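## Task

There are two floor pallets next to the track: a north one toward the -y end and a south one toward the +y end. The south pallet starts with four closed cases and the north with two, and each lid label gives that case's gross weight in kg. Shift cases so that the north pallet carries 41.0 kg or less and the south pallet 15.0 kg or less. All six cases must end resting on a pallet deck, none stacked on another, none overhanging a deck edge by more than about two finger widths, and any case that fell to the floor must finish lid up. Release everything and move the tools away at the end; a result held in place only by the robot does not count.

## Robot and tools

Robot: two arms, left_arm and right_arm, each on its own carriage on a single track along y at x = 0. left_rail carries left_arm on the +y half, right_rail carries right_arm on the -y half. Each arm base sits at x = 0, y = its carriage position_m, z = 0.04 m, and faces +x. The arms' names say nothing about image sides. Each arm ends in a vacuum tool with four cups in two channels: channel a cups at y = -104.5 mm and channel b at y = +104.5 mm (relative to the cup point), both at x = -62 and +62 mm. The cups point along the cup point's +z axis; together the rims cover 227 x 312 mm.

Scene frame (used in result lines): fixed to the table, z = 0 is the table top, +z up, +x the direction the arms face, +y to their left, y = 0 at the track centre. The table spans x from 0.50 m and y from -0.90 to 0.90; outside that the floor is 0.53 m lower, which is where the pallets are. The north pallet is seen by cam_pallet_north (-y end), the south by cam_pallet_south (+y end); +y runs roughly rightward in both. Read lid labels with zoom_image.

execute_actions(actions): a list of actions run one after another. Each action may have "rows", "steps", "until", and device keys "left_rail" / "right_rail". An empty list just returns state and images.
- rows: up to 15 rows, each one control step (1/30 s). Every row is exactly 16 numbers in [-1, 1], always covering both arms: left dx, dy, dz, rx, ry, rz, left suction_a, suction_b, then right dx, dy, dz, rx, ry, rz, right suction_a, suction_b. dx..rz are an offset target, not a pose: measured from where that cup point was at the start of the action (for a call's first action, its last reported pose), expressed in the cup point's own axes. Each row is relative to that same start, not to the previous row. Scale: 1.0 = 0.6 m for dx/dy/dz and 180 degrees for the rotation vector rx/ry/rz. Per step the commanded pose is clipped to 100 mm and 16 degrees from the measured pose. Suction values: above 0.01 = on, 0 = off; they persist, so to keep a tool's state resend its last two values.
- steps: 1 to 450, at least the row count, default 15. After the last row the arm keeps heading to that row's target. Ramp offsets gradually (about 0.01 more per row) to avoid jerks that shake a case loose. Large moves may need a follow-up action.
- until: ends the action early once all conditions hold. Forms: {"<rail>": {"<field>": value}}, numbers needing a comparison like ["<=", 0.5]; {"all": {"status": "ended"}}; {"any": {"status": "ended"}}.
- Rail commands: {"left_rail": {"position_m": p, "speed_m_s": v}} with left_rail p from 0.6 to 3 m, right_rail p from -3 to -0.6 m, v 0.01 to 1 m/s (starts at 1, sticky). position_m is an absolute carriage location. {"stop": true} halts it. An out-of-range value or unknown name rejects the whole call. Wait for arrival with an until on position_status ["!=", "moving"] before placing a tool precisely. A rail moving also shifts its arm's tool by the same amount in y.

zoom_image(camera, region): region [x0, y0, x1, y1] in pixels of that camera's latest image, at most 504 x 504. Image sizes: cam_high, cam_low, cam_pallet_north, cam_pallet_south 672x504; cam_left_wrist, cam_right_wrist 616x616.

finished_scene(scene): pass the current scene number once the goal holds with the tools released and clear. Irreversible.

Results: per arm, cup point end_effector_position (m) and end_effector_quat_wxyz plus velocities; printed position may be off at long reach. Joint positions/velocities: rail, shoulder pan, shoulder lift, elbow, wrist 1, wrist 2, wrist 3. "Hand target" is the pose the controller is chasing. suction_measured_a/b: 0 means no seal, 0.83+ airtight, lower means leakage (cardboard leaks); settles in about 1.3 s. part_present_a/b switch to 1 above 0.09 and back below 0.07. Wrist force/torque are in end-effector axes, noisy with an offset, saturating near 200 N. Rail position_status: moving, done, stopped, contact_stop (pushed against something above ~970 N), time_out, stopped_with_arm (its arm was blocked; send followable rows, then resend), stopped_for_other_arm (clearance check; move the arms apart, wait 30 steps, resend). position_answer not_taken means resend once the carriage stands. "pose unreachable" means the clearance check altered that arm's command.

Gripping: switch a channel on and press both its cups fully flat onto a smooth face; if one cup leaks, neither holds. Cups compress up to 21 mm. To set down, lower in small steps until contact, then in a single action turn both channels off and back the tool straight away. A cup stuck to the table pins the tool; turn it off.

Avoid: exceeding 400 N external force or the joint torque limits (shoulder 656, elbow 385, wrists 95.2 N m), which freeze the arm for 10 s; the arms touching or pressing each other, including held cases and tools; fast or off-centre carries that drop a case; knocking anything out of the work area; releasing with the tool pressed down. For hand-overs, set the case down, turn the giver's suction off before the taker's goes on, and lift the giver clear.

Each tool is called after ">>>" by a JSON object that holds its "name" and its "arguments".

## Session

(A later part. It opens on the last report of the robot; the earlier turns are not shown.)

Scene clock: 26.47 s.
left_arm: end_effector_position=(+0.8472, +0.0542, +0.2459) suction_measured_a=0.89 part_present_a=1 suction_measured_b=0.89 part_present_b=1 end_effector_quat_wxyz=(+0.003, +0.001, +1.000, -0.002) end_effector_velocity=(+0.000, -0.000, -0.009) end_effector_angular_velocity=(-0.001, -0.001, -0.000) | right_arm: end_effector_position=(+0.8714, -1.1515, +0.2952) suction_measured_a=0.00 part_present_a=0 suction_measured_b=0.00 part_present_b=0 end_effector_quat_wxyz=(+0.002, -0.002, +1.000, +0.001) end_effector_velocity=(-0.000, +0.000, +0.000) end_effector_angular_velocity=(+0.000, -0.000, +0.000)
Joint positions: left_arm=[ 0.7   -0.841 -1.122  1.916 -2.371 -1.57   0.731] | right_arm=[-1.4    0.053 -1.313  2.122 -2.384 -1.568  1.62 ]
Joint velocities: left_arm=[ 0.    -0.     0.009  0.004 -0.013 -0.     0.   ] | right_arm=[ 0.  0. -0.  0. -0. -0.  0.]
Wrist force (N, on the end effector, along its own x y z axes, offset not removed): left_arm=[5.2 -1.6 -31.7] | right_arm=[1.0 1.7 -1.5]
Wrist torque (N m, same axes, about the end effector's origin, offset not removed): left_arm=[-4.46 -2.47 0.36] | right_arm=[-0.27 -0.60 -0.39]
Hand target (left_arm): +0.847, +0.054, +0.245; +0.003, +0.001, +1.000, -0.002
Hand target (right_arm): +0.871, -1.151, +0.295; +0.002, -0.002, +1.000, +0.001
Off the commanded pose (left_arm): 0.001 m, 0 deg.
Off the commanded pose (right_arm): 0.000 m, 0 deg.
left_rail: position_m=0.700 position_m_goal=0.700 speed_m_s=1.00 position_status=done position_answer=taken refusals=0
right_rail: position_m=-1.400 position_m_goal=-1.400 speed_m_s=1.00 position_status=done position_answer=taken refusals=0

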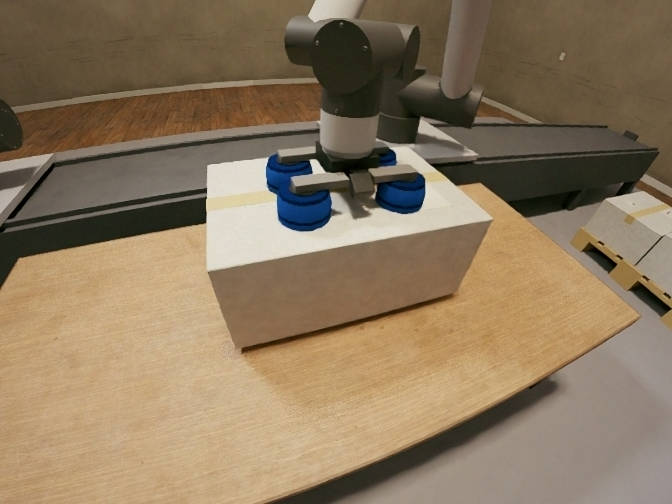

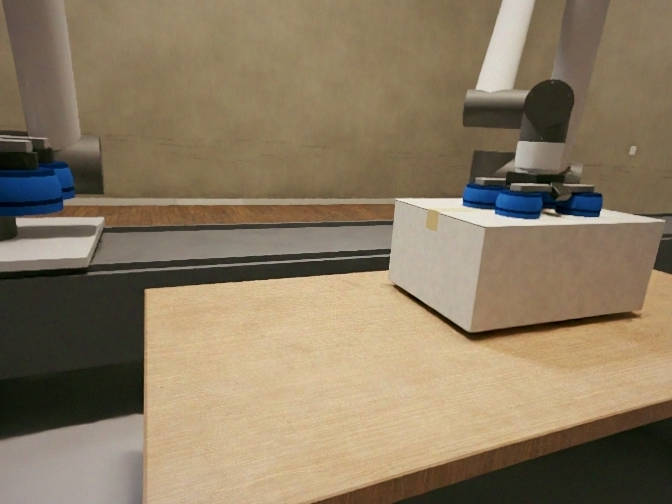

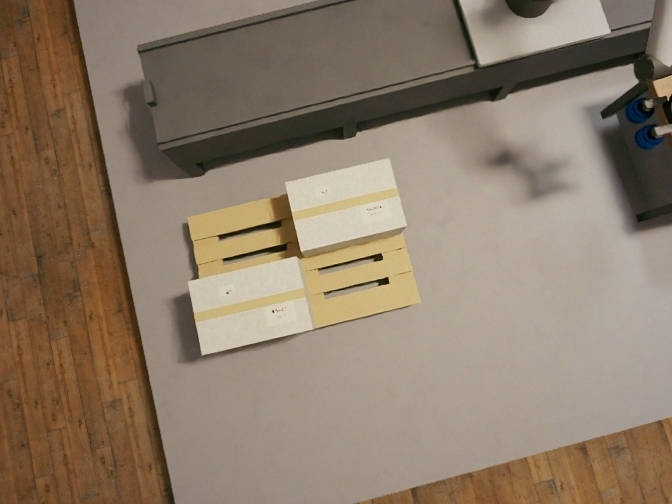

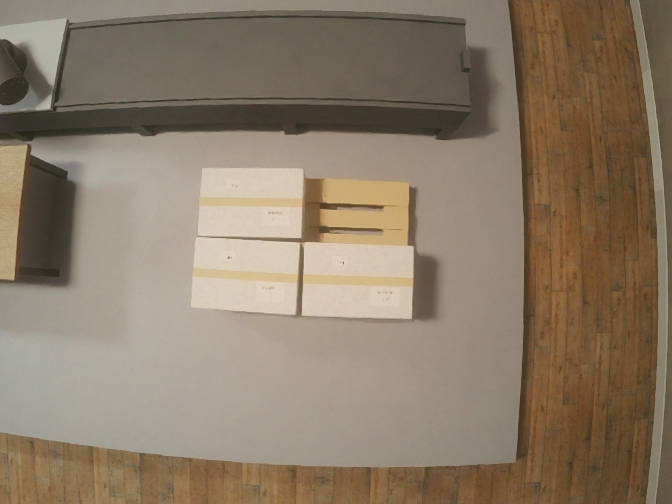

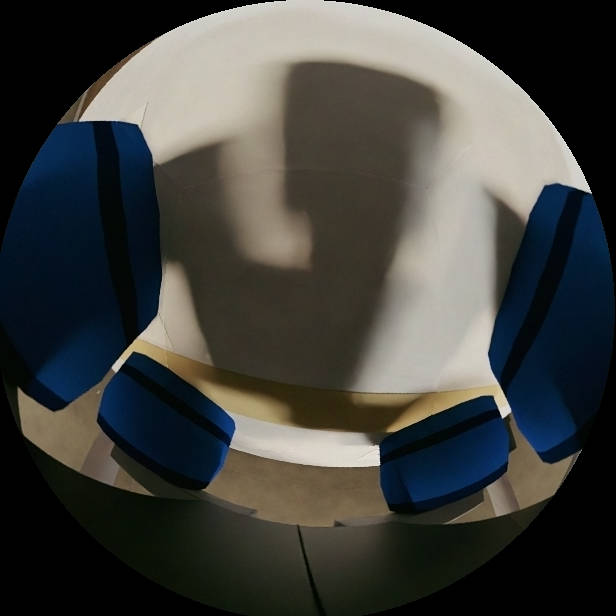

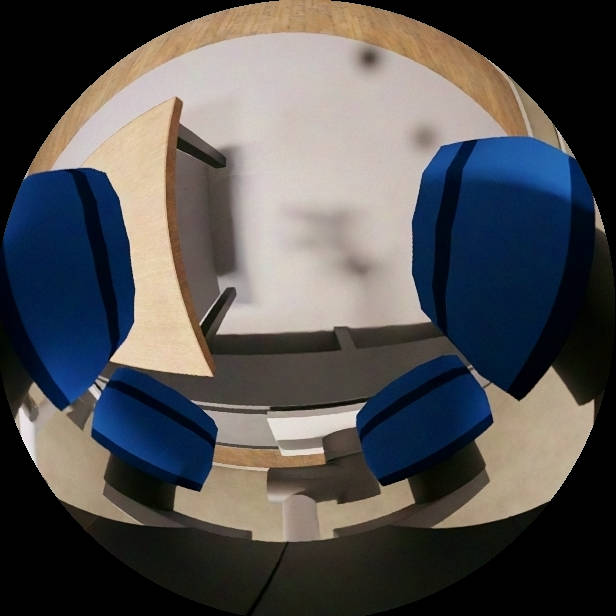

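>>> {"name": "execute_actions", "arguments": {"actions": [{"rows":[[0,0,0.005,0,0,0,1,1,0,0,0,0,0,0,0,0],[0,0,0.01,0,0,0,1,1,0,0,0,0,0,0,0,0],[0,0,0.015,0,0,0,1,1,0,0,0,0,0,0,0,0],[0,0,0.02,0,0,0,1,1,0,0,0,0,0,0,0,0]],"steps":13}]}}

Scene clock: 27.07 s.
left_arm: end_effector_position=(+0.8472, +0.0541, +0.2349) suction_measured_a=0.89 part_present_a=1 suction_measured_b=0.89 part_present_b=1 end_effector_quat_wxyz=(+0.003, +0.001, +1.000, -0.002) end_effector_velocity=(+0.000, -0.000, -0.008) end_effector_angular_velocity=(-0.000, -0.000, +0.000) | right_arm: end_effector_position=(+0.8714, -1.1515, +0.2952) suction_measured_a=0.00 part_present_a=0 suction_measured_b=0.00 part_present_b=0 end_effector_quat_wxyz=(+0.002, -0.002, +1.000, +0.001) end_effector_velocity=(+0.000, -0.000, -0.000) end_effector_angular_velocity=(-0.000, +0.000, -0.000)
Joint positions: left_arm=[ 0.7   -0.841 -1.112  1.921 -2.386 -1.57   0.731] | right_arm=[-1.4    0.053 -1.313  2.122 -2.384 -1.568  1.62 ]
Joint velocities: left_arm=[ 0.     0.     0.007  0.003 -0.01  -0.    -0.   ] | right_arm=[ 0. -0.  0. -0.  0.  0.  0.]
Wrist force (N, on the end effector, along its own x y z axes, offset not removed): left_arm=[4.3 0.6 -34.4] | right_arm=[0.1 1.0 -0.7]
Wrist torque (N m, same axes, about the end effector's origin, offset not removed): left_arm=[-4.23 -2.28 0.37] | right_arm=[-0.38 -0.47 -0.40]
Hand target (left_arm): +0.847, +0.054, +0.234; +0.003, +0.001, +1.000, -0.002
Hand target (right_arm): +0.871, -1.151, +0.295; +0.002, -0.002, +1.000, +0.001
Off the commanded pose (left_arm): 0.001 m, 0 deg.
Off the commanded pose (right_arm): 0.000 m, 0 deg.
left_rail: position_m=0.700 position_m_goal=0.700 speed_m_s=1.00 position_status=done position_answer=taken refusals=0
right_rail: position_m=-1.400 position_m_goal=-1.400 speed_m_s=1.00 position_status=done position_answer=taken refusals=0

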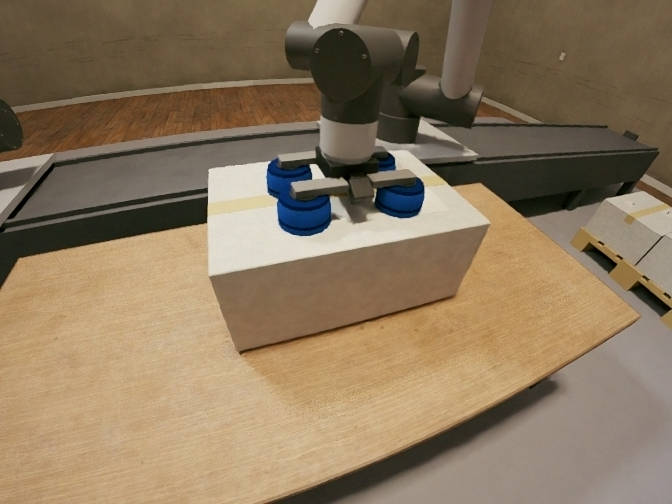

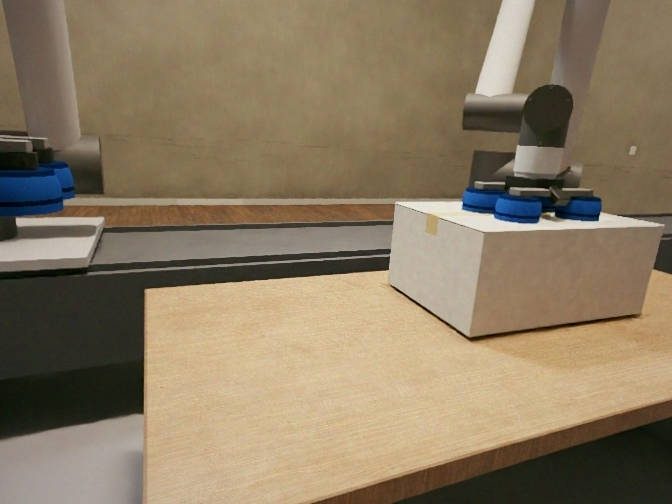

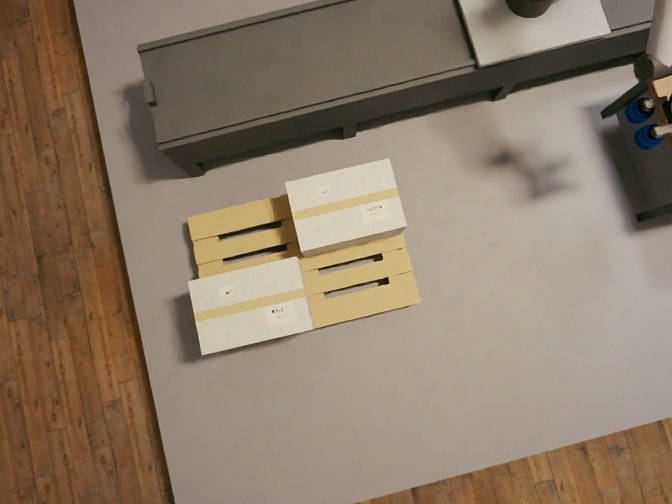

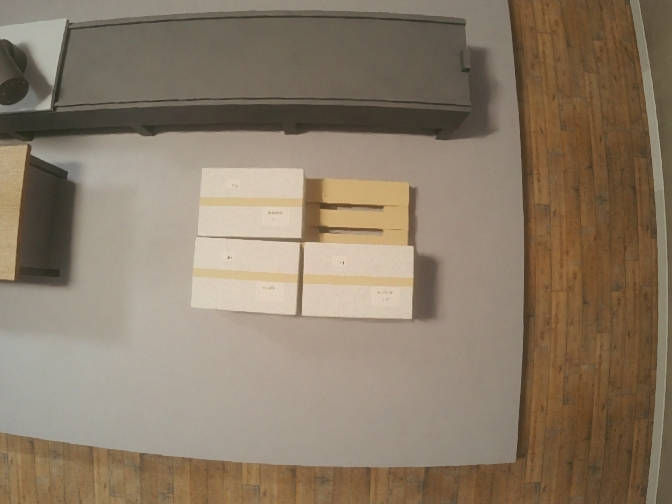

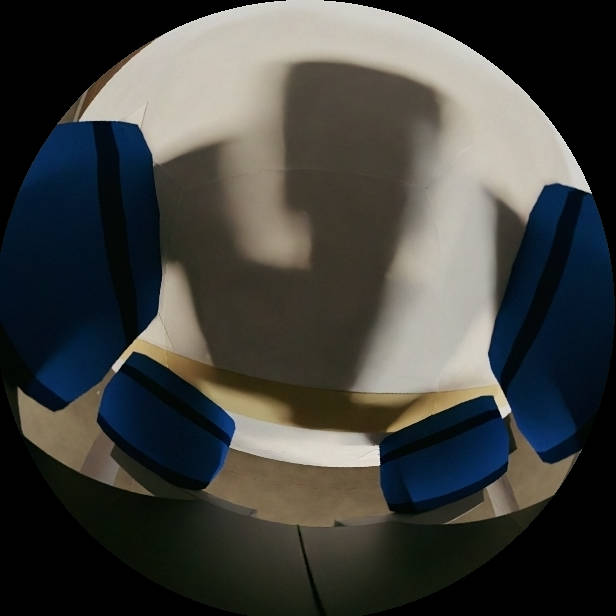

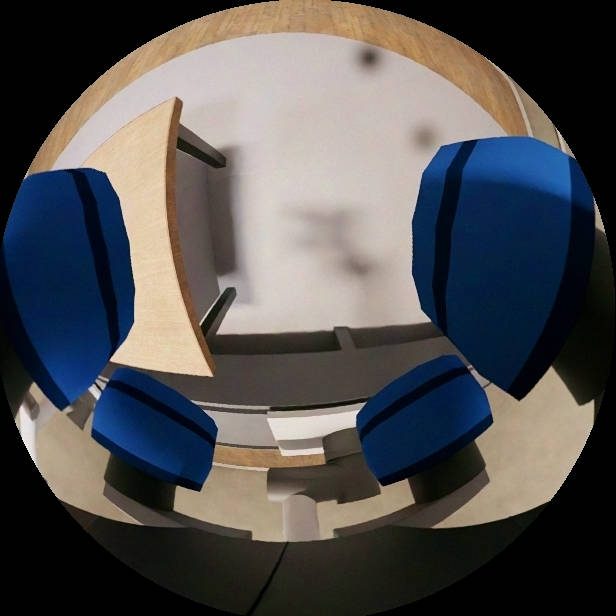

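Nearly down; a little more.

>>> {"name": "execute_actions", "arguments": {"actions": [{"rows":[[0,0,0.003,0,0,0,1,1,0,0,0,0,0,0,0,0],[0,0,0.006,0,0,0,1,1,0,0,0,0,0,0,0,0],[0,0,0.009,0,0,0,1,1,0,0,0,0,0,0,0,0]],"steps":12}]}}

Scene clock: 27.67 s.
left_arm: end_effector_position=(+0.8472, +0.0541, +0.2300) suction_measured_a=0.89 part_present_a=1 suction_measured_b=0.89 part_present_b=1 end_effector_quat_wxyz=(+0.003, +0.001, +1.000, -0.002) end_effector_velocity=(+0.000, -0.000, -0.004) end_effector_angular_velocity=(-0.000, -0.000, -0.000) | right_arm: end_effector_position=(+0.8714, -1.1515, +0.2952) suction_measured_a=0.00 part_present_a=0 suction_measured_b=0.00 part_present_b=0 end_effector_quat_wxyz=(+0.002, -0.002, +1.000, +0.001) end_effector_velocity=(+0.000, -0.000, +0.000) end_effector_angular_velocity=(-0.000, -0.000, -0.000)
Joint positions: left_arm=[ 0.7   -0.841 -1.108  1.923 -2.392 -1.57   0.731] | right_arm=[-1.4    0.053 -1.313  2.122 -2.384 -1.568  1.62 ]
Joint velocities: left_arm=[ 0.     0.     0.003  0.001 -0.005 -0.     0.   ] | right_arm=[ 0. -0. -0.  0. -0. -0.  0.]
Wrist force (N, on the end effector, along its own x y z axes, offset not removed): left_arm=[2.6 0.3 -32.2] | right_arm=[1.9 0.8 -3.1]
Wrist torque (N m, same axes, about the end effector's origin, offset not removed): left_arm=[-4.21 -2.05 0.37] | right_arm=[-0.37 -0.70 -0.41]
Hand target (left_arm): +0.847, +0.054, +0.230; +0.003, +0.001, +1.000, -0.002
Hand target (right_arm): +0.871, -1.151, +0.295; +0.002, -0.002, +1.000, +0.001
Off the commanded pose (left_arm): 0.000 m, 0 deg.
Off the commanded pose (right_arm): 0.000 m, 0 deg.
left_rail: position_m=0.700 position_m_goal=0.700 speed_m_s=1.00 position_status=done position_answer=taken refusals=0
right_rail: position_m=-1.400 position_m_goal=-1.400 speed_m_s=1.00 position_status=done position_answer=taken refusals=0

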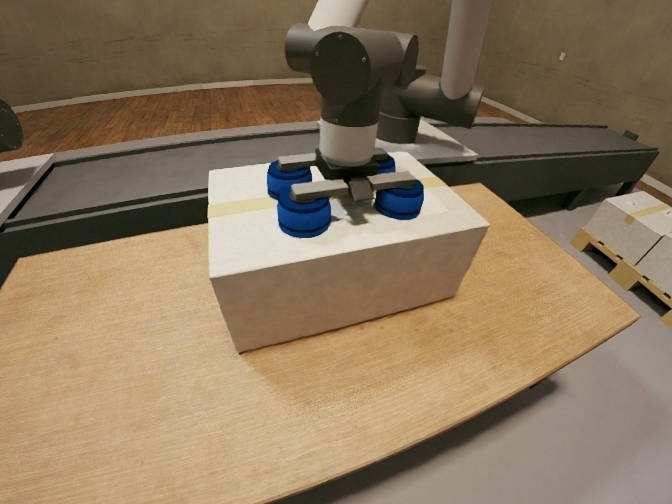

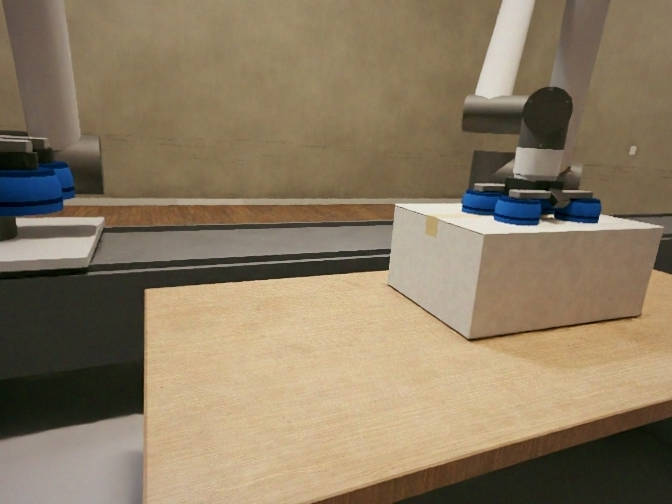

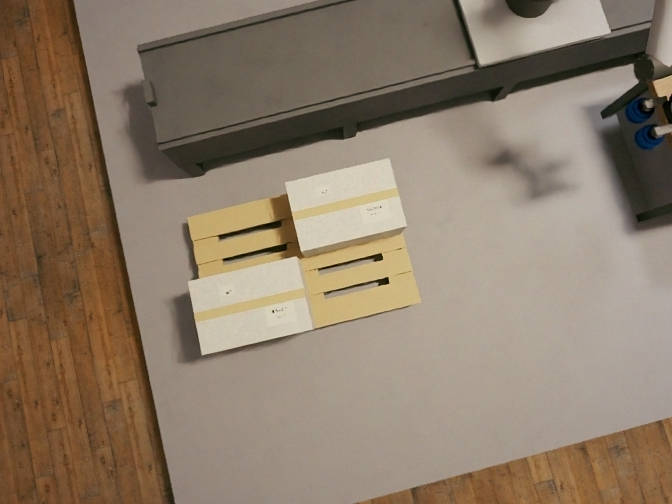

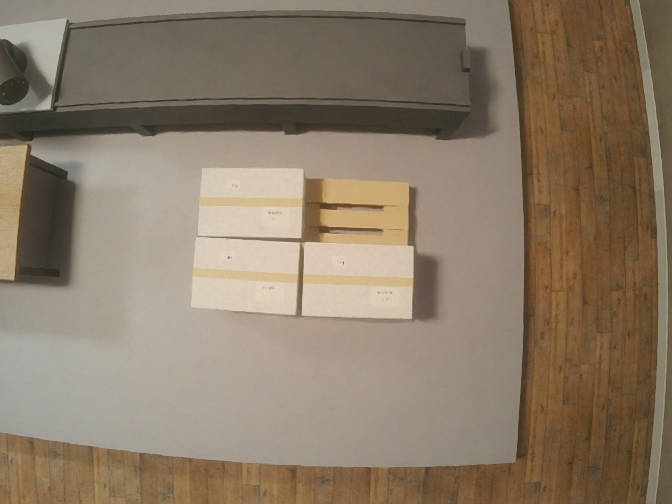

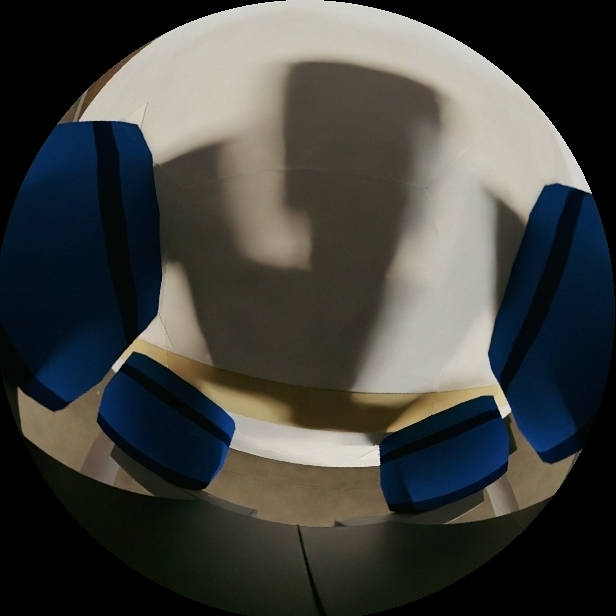

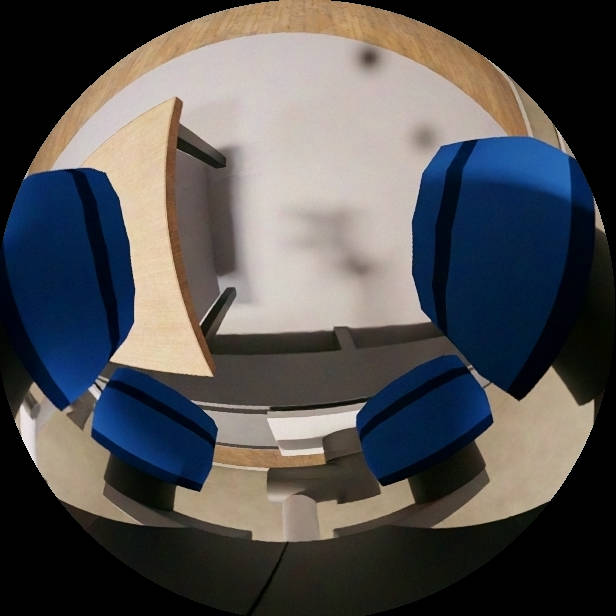

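>>> {"name": "execute_actions", "arguments": {"actions": [{"rows":[[0,0,0.003,0,0,0,1,1,0,0,0,0,0,0,0,0],[0,0,0.006,0,0,0,1,1,0,0,0,0,0,0,0,0],[0,0,0.009,0,0,0,1,1,0,0,0,0,0,0,0,0]],"steps":12}]}}

Scene clock: 28.20 s.
left_arm: end_effector_position=(+0.8474, +0.0540, +0.2255) suction_measured_a=0.89 part_present_a=1 suction_measured_b=0.89 part_present_b=1 end_effector_quat_wxyz=(+0.003, +0.001, +1.000, -0.002) end_effector_velocity=(+0.001, -0.000, -0.002) end_effector_angular_velocity=(-0.001, -0.001, +0.000) | right_arm: end_effector_position=(+0.8714, -1.1515, +0.2952) suction_measured_a=0.00 part_present_a=0 suction_measured_b=0.00 part_present_b=0 end_effector_quat_wxyz=(+0.002, -0.002, +1.000, +0.001) end_effector_velocity=(-0.000, +0.000, +0.000) end_effector_angular_velocity=(-0.000, -0.000, +0.000)
Joint positions: left_arm=[ 0.7   -0.841 -1.103  1.924 -2.398 -1.57   0.731] | right_arm=[-1.4    0.053 -1.313  2.122 -2.384 -1.568  1.62 ]
Joint velocities: left_arm=[ 0.     0.     0.003  0.001 -0.005  0.     0.   ] | right_arm=[ 0.  0. -0.  0. -0. -0. -0.]
Wrist force (N, on the end effector, along its own x y z axes, offset not removed): left_arm=[-3.6 25.3 -137.7] | right_arm=[-2.4 -0.1 -5.0]
Wrist torque (N m, same axes, about the end effector's origin, offset not removed): left_arm=[-11.83 17.30 2.90] | right_arm=[-0.53 -0.15 -0.43]
Hand target (left_arm): +0.847, +0.054, +0.225; +0.003, +0.001, +1.000, -0.002
Hand target (right_arm): +0.871, -1.151, +0.295; +0.002, -0.002, +1.000, +0.001
Off the commanded pose (left_arm): 0.001 m, 0 deg.
Off the commanded pose (right_arm): 0.000 m, 0 deg.
left_rail: position_m=0.700 position_m_goal=0.700 speed_m_s=1.00 position_status=done position_answer=taken refusals=0
right_rail: position_m=-1.400 position_m_goal=-1.400 speed_m_s=1.00 position_status=done position_answer=taken refusals=0

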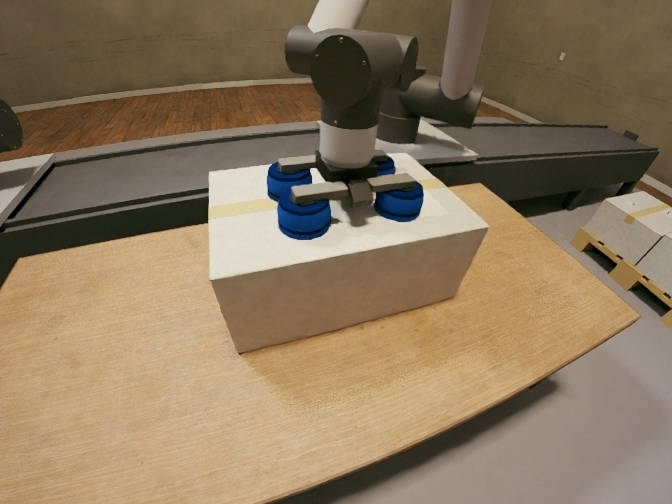

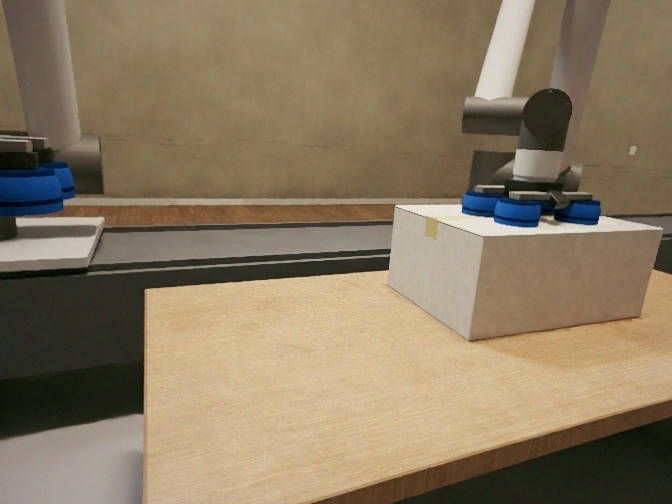

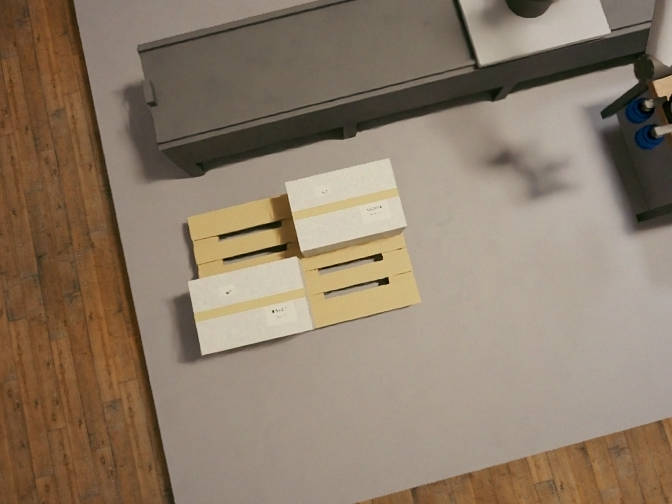

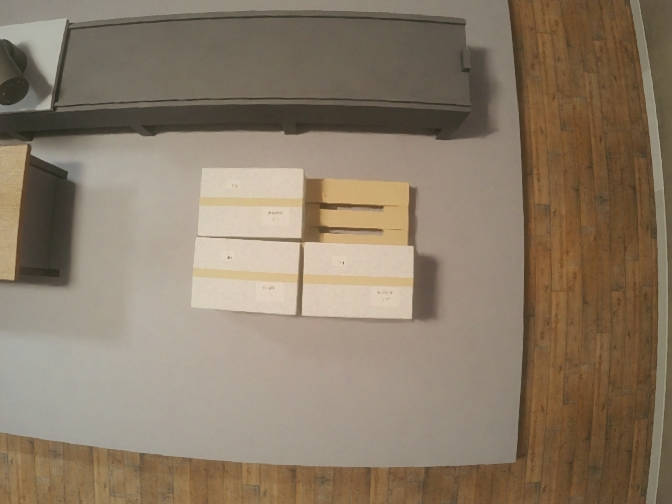

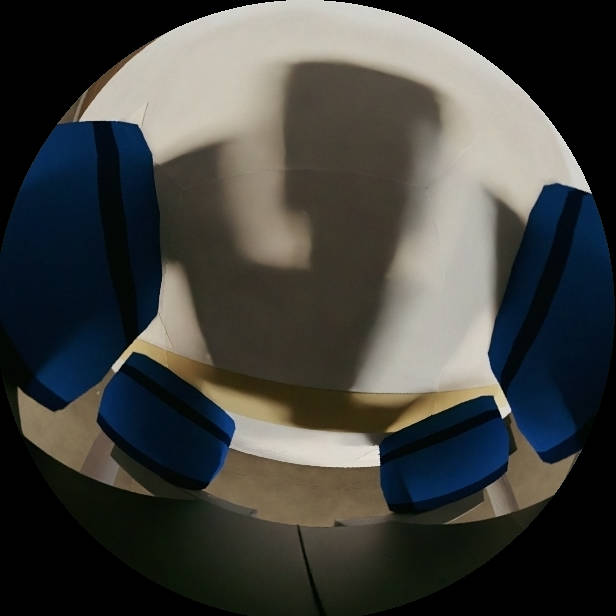

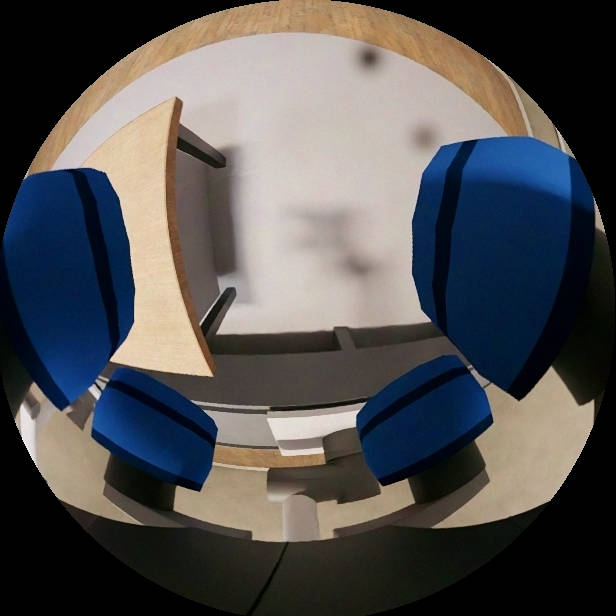

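>>> {"name": "execute_actions", "arguments": {"actions": [{"rows":[[0,0,-0.03,0,0,0,0,0,0,0,-0.02,0,0,0,0,0],[0,0,-0.06,0,0,0,0,0,0,0,-0.04,0,0,0,0,0],[0,0,-0.1,0,0,0,0,0,0,0,-0.06,0,0,0,0,0],[0,0,-0.15,0,0,0,0,0,0,0,-0.08,0,0,0,0,0],[0,0,-0.22,0,0,0,0,0,0,0,-0.1,0,0,0,0,0]],"steps":20},{"left_rail":{"position_m":2.4},"rows":[[0.012,0.1,0,0,0,0,0,0,0,0,0,0,0,0,0,0],[0.012,0.3,0,0,0,0,0,0,0,0,0,0,0,0,0,0],[0.012,0.86,0,0,0,0,0,0,0,0,0,0,0,0,0,0]],"steps":30},{"right_rail":{"position_m":-0.7},"steps":90,"until":{"all":{"status":"ended"}}}]}}

Scene clock: 31.57 s.
left_arm: end_effector_position=(+0.8411, +2.2710, +0.3531) suction_measured_a=0.00 part_present_a=0 suction_measured_b=0.00 part_present_b=0 end_effector_quat_wxyz=(+0.003, +0.001, +1.000, -0.002) end_effector_velocity=(-0.000, -0.000, +0.000) end_effector_angular_velocity=(-0.001, +0.000, -0.000) | right_arm: end_effector_position=(+0.8711, -0.4515, +0.3540) suction_measured_a=0.00 part_present_a=0 suction_measured_b=0.00 part_present_b=0 end_effector_quat_wxyz=(+0.002, -0.002, +1.000, +0.001) end_effector_velocity=(-0.000, -0.000, +0.000) end_effector_angular_velocity=(+0.000, -0.000, +0.000)
Joint positions: left_arm=[ 2.4   -0.39  -1.425  2.161 -2.314 -1.572  1.183] | right_arm=[-0.7    0.053 -1.368  2.086 -2.293 -1.568  1.619]
Joint velocities: left_arm=[ 0.    -0.    -0.     0.     0.    -0.001  0.   ] | right_arm=[ 0. -0. -0.  0.  0.  0. -0.]
Wrist force (N, on the end effector, along its own x y z axes, offset not removed): left_arm=[3.8 1.9 1.7] | right_arm=[4.0 4.6 -1.2]
Wrist torque (N m, same axes, about the end effector's origin, offset not removed): left_arm=[-0.03 -0.42 0.36] | right_arm=[0.05 -0.94 -0.40]
Hand target (left_arm): +0.841, +2.271, +0.353; +0.003, +0.001, +1.000, -0.002
Hand target (right_arm): +0.871, -0.452, +0.354; +0.002, -0.002, +1.000, +0.001
Off the commanded pose (left_arm): 0.001 m, 0 deg.
Off the commanded pose (right_arm): 0.000 m, 0 deg.
left_rail: position_m=2.400 position_m_goal=2.400 speed_m_s=1.00 position_status=done position_answer=taken refusals=0
right_rail: position_m=-0.700 position_m_goal=-0.700 speed_m_s=1.00 position_status=done position_answer=taken refusals=0

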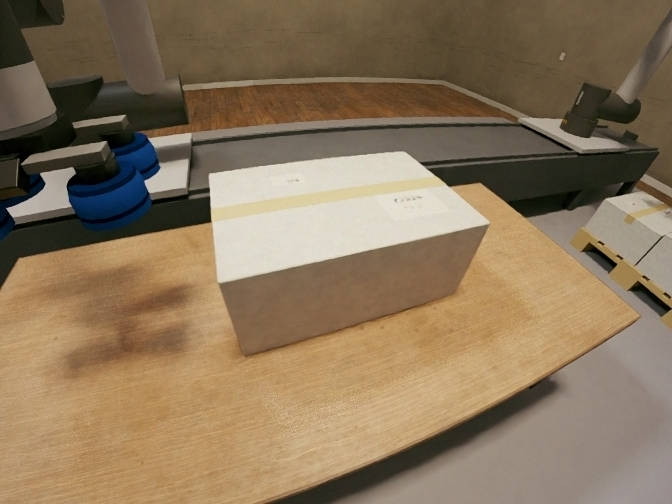

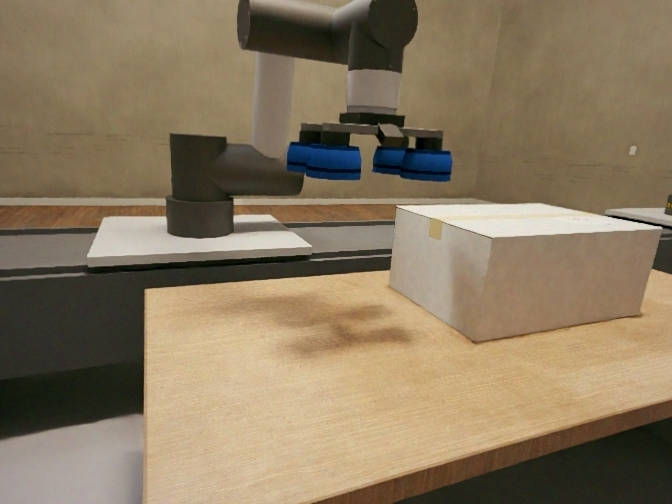

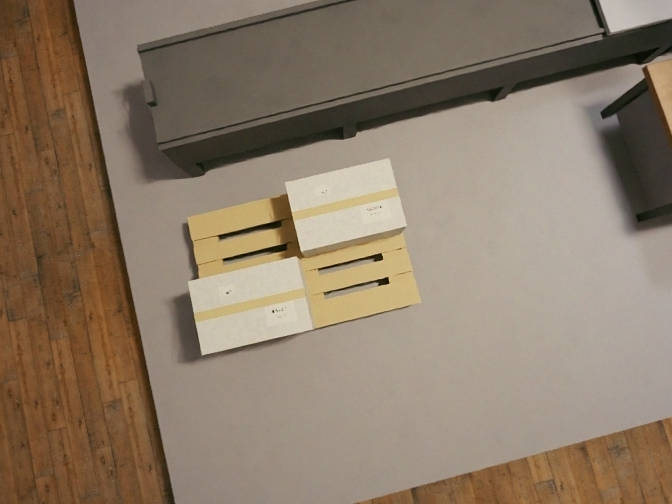

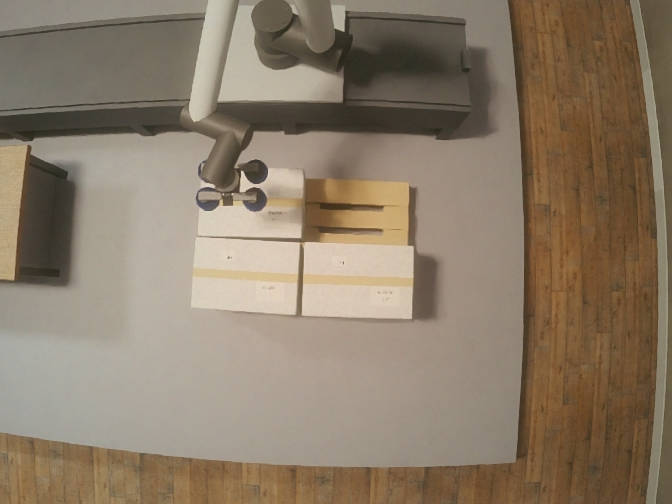

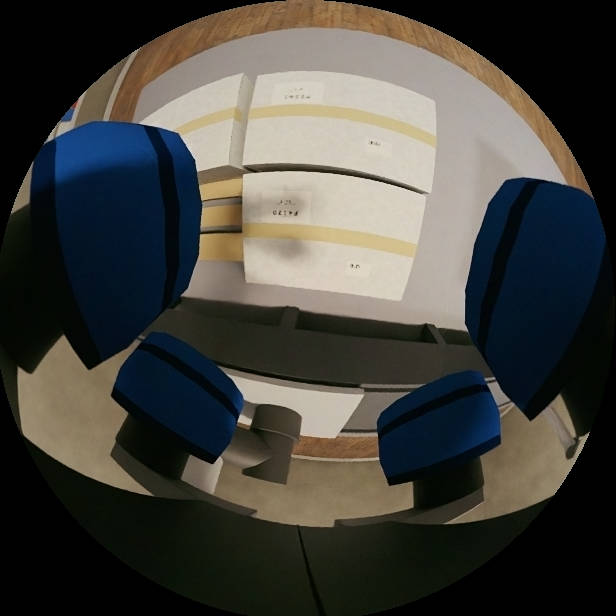

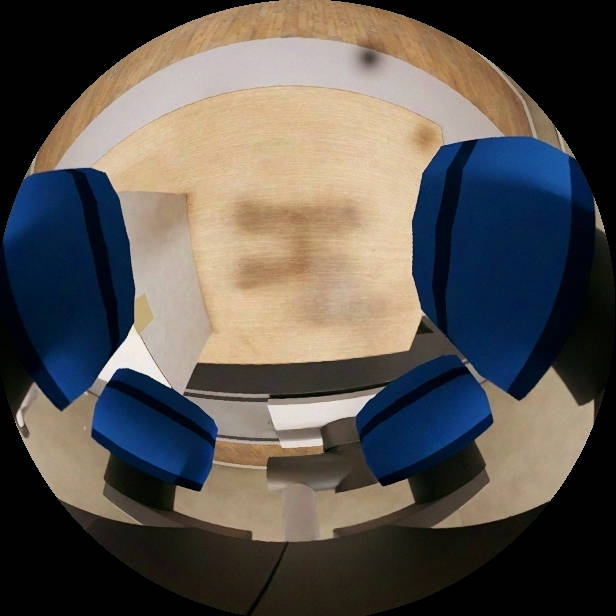

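>>> {"name": "execute_actions", "arguments": {"actions": [{"rows":[[0,0,0.05,0,0,0,0,0,0.01,0.05,0,0,0,0,0,0],[0,0,0.15,0,0,0,0,0,0.02,0.15,0,0,0,0,0,0],[0,0,0.3,0,0,0,0,0,0.03,0.3,0,0,0,0,0,0],[0,0,0.755,0,0,0,0,0,0.04,0.842,0,0,0,0,0,0]],"steps":42},{"rows":[[0,0,0,0,0,0,0,0,0,0,0.05,0,0,0,0,0],[0,0,0,0,0,0,0,0,0,0,0.13,0,0,0,0,0]],"steps":14}]}}

>>> {"name": "zoom_image", "arguments": {"camera": "cam_pallet_south", "region": [180, 150, 320, 260]}}

Scene clock: 33.83 s.
left_arm: end_effector_position=(+0.8423, +2.2702, -0.0972) suction_measured_a=0.00 part_present_a=0 suction_measured_b=0.00 part_present_b=0 end_effector_quat_wxyz=(+0.003, +0.001, +1.000, -0.002) end_effector_velocity=(-0.000, +0.000, +0.001) end_effector_angular_velocity=(+0.000, +0.000, +0.000) | right_arm: end_effector_position=(+0.8439, +0.0473, +0.2821) suction_measured_a=0.00 part_present_a=0 suction_measured_b=0.00 part_present_b=0 end_effector_quat_wxyz=(+0.002, -0.003, +1.000, +0.001) end_effector_velocity=(+0.004, +0.001, -0.034) end_effector_angular_velocity=(+0.003, -0.006, -0.000)
Joint positions: left_arm=[ 2.4   -0.391 -0.832  2.284 -3.03  -1.572  1.182] | right_arm=[-0.7    0.546 -1.096  1.802 -2.283 -1.571  2.111]
Joint velocities: left_arm=[ 0.     0.    -0.001  0.001  0.001 -0.    -0.   ] | right_arm=[ 0.    -0.001  0.029  0.014 -0.05  -0.    -0.001]
Wrist force (N, on the end effector, along its own x y z axes, offset not removed): left_arm=[4.3 -0.8 1.9] | right_arm=[-0.9 -0.5 -2.4]
Wrist torque (N m, same axes, about the end effector's origin, offset not removed): left_arm=[-0.35 -0.48 0.35] | right_arm=[-0.63 -0.26 -0.58]
Hand target (left_arm): +0.842, +2.270, -0.097; +0.003, +0.001, +1.000, -0.002
Hand target (right_arm): +0.844, +0.047, +0.278; +0.003, -0.003, +1.000, +0.001
Off the commanded pose (left_arm): 0.000 m, 0 deg.
Off the commanded pose (right_arm): 0.005 m, 0 deg.
left_rail: position_m=2.400 position_m_goal=2.400 speed_m_s=1.00 position_status=done position_answer=taken refusals=0
right_rail: position_m=-0.700 position_m_goal=-0.700 speed_m_s=1.00 position_status=done position_answer=taken refusals=0

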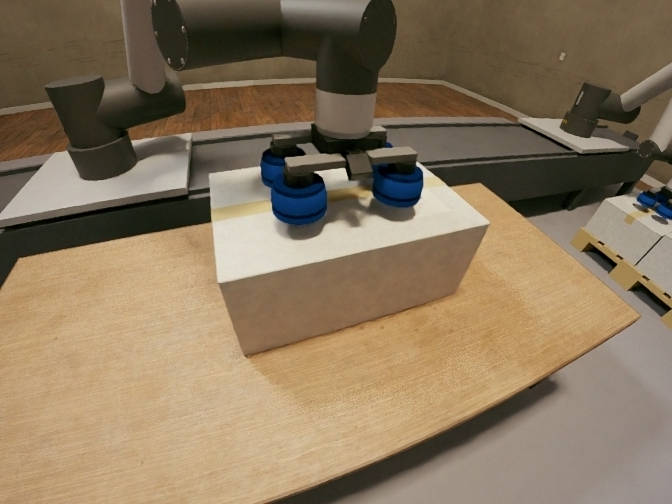

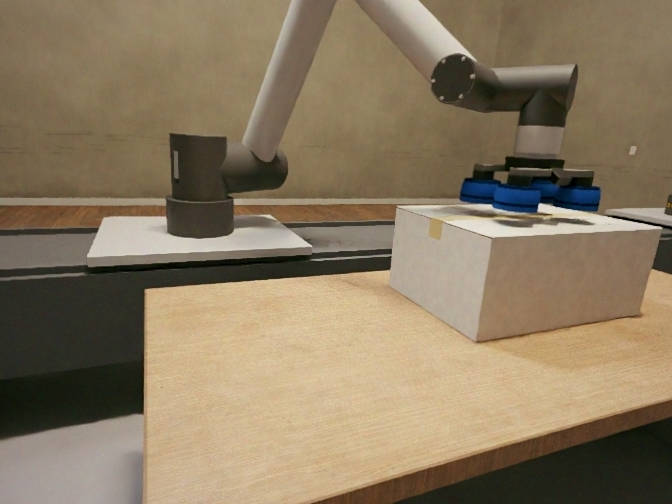

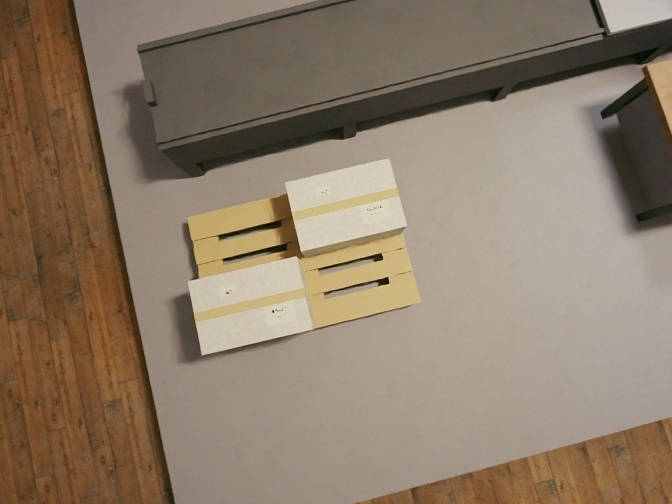

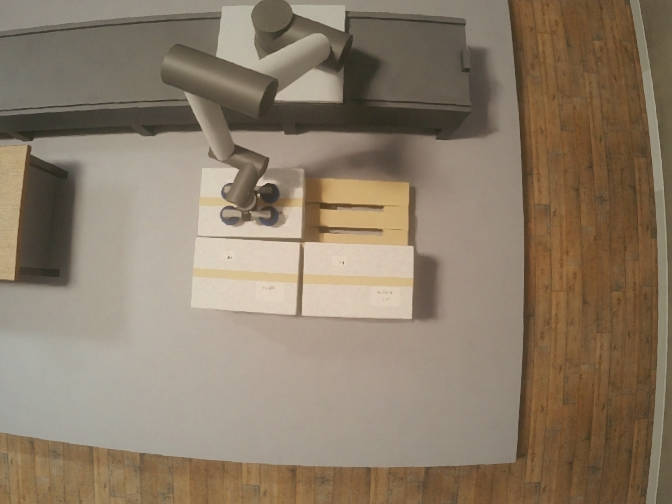

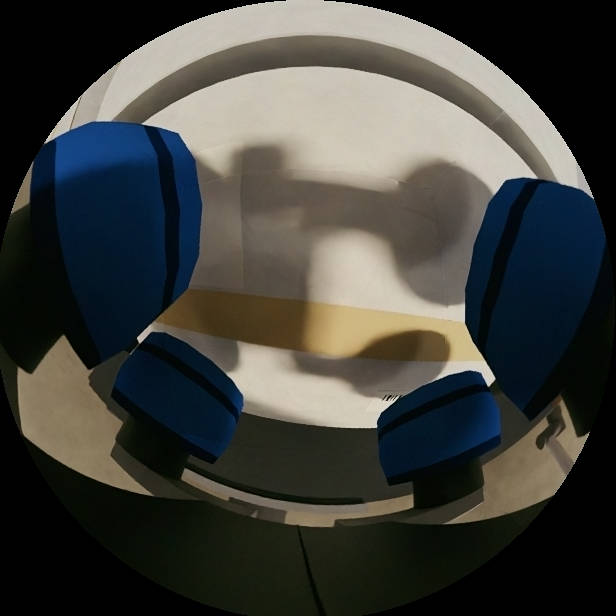

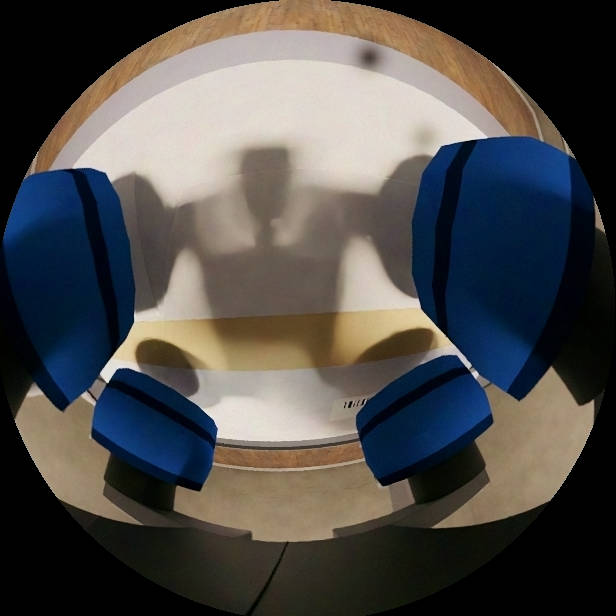

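Region (180, 150, 320, 260) of cam_pallet_south's 672x504 image, scaled by 3.600, with more detail than that image has; it fills the top 396 rows of this view, and the rest is white.

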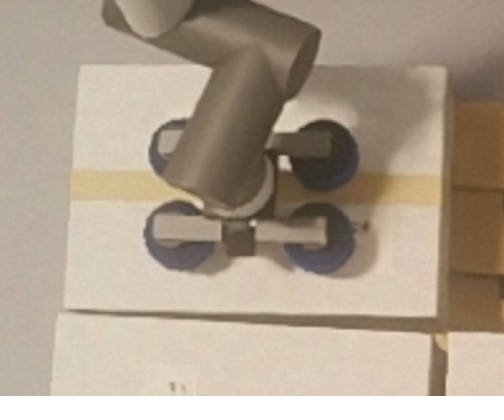

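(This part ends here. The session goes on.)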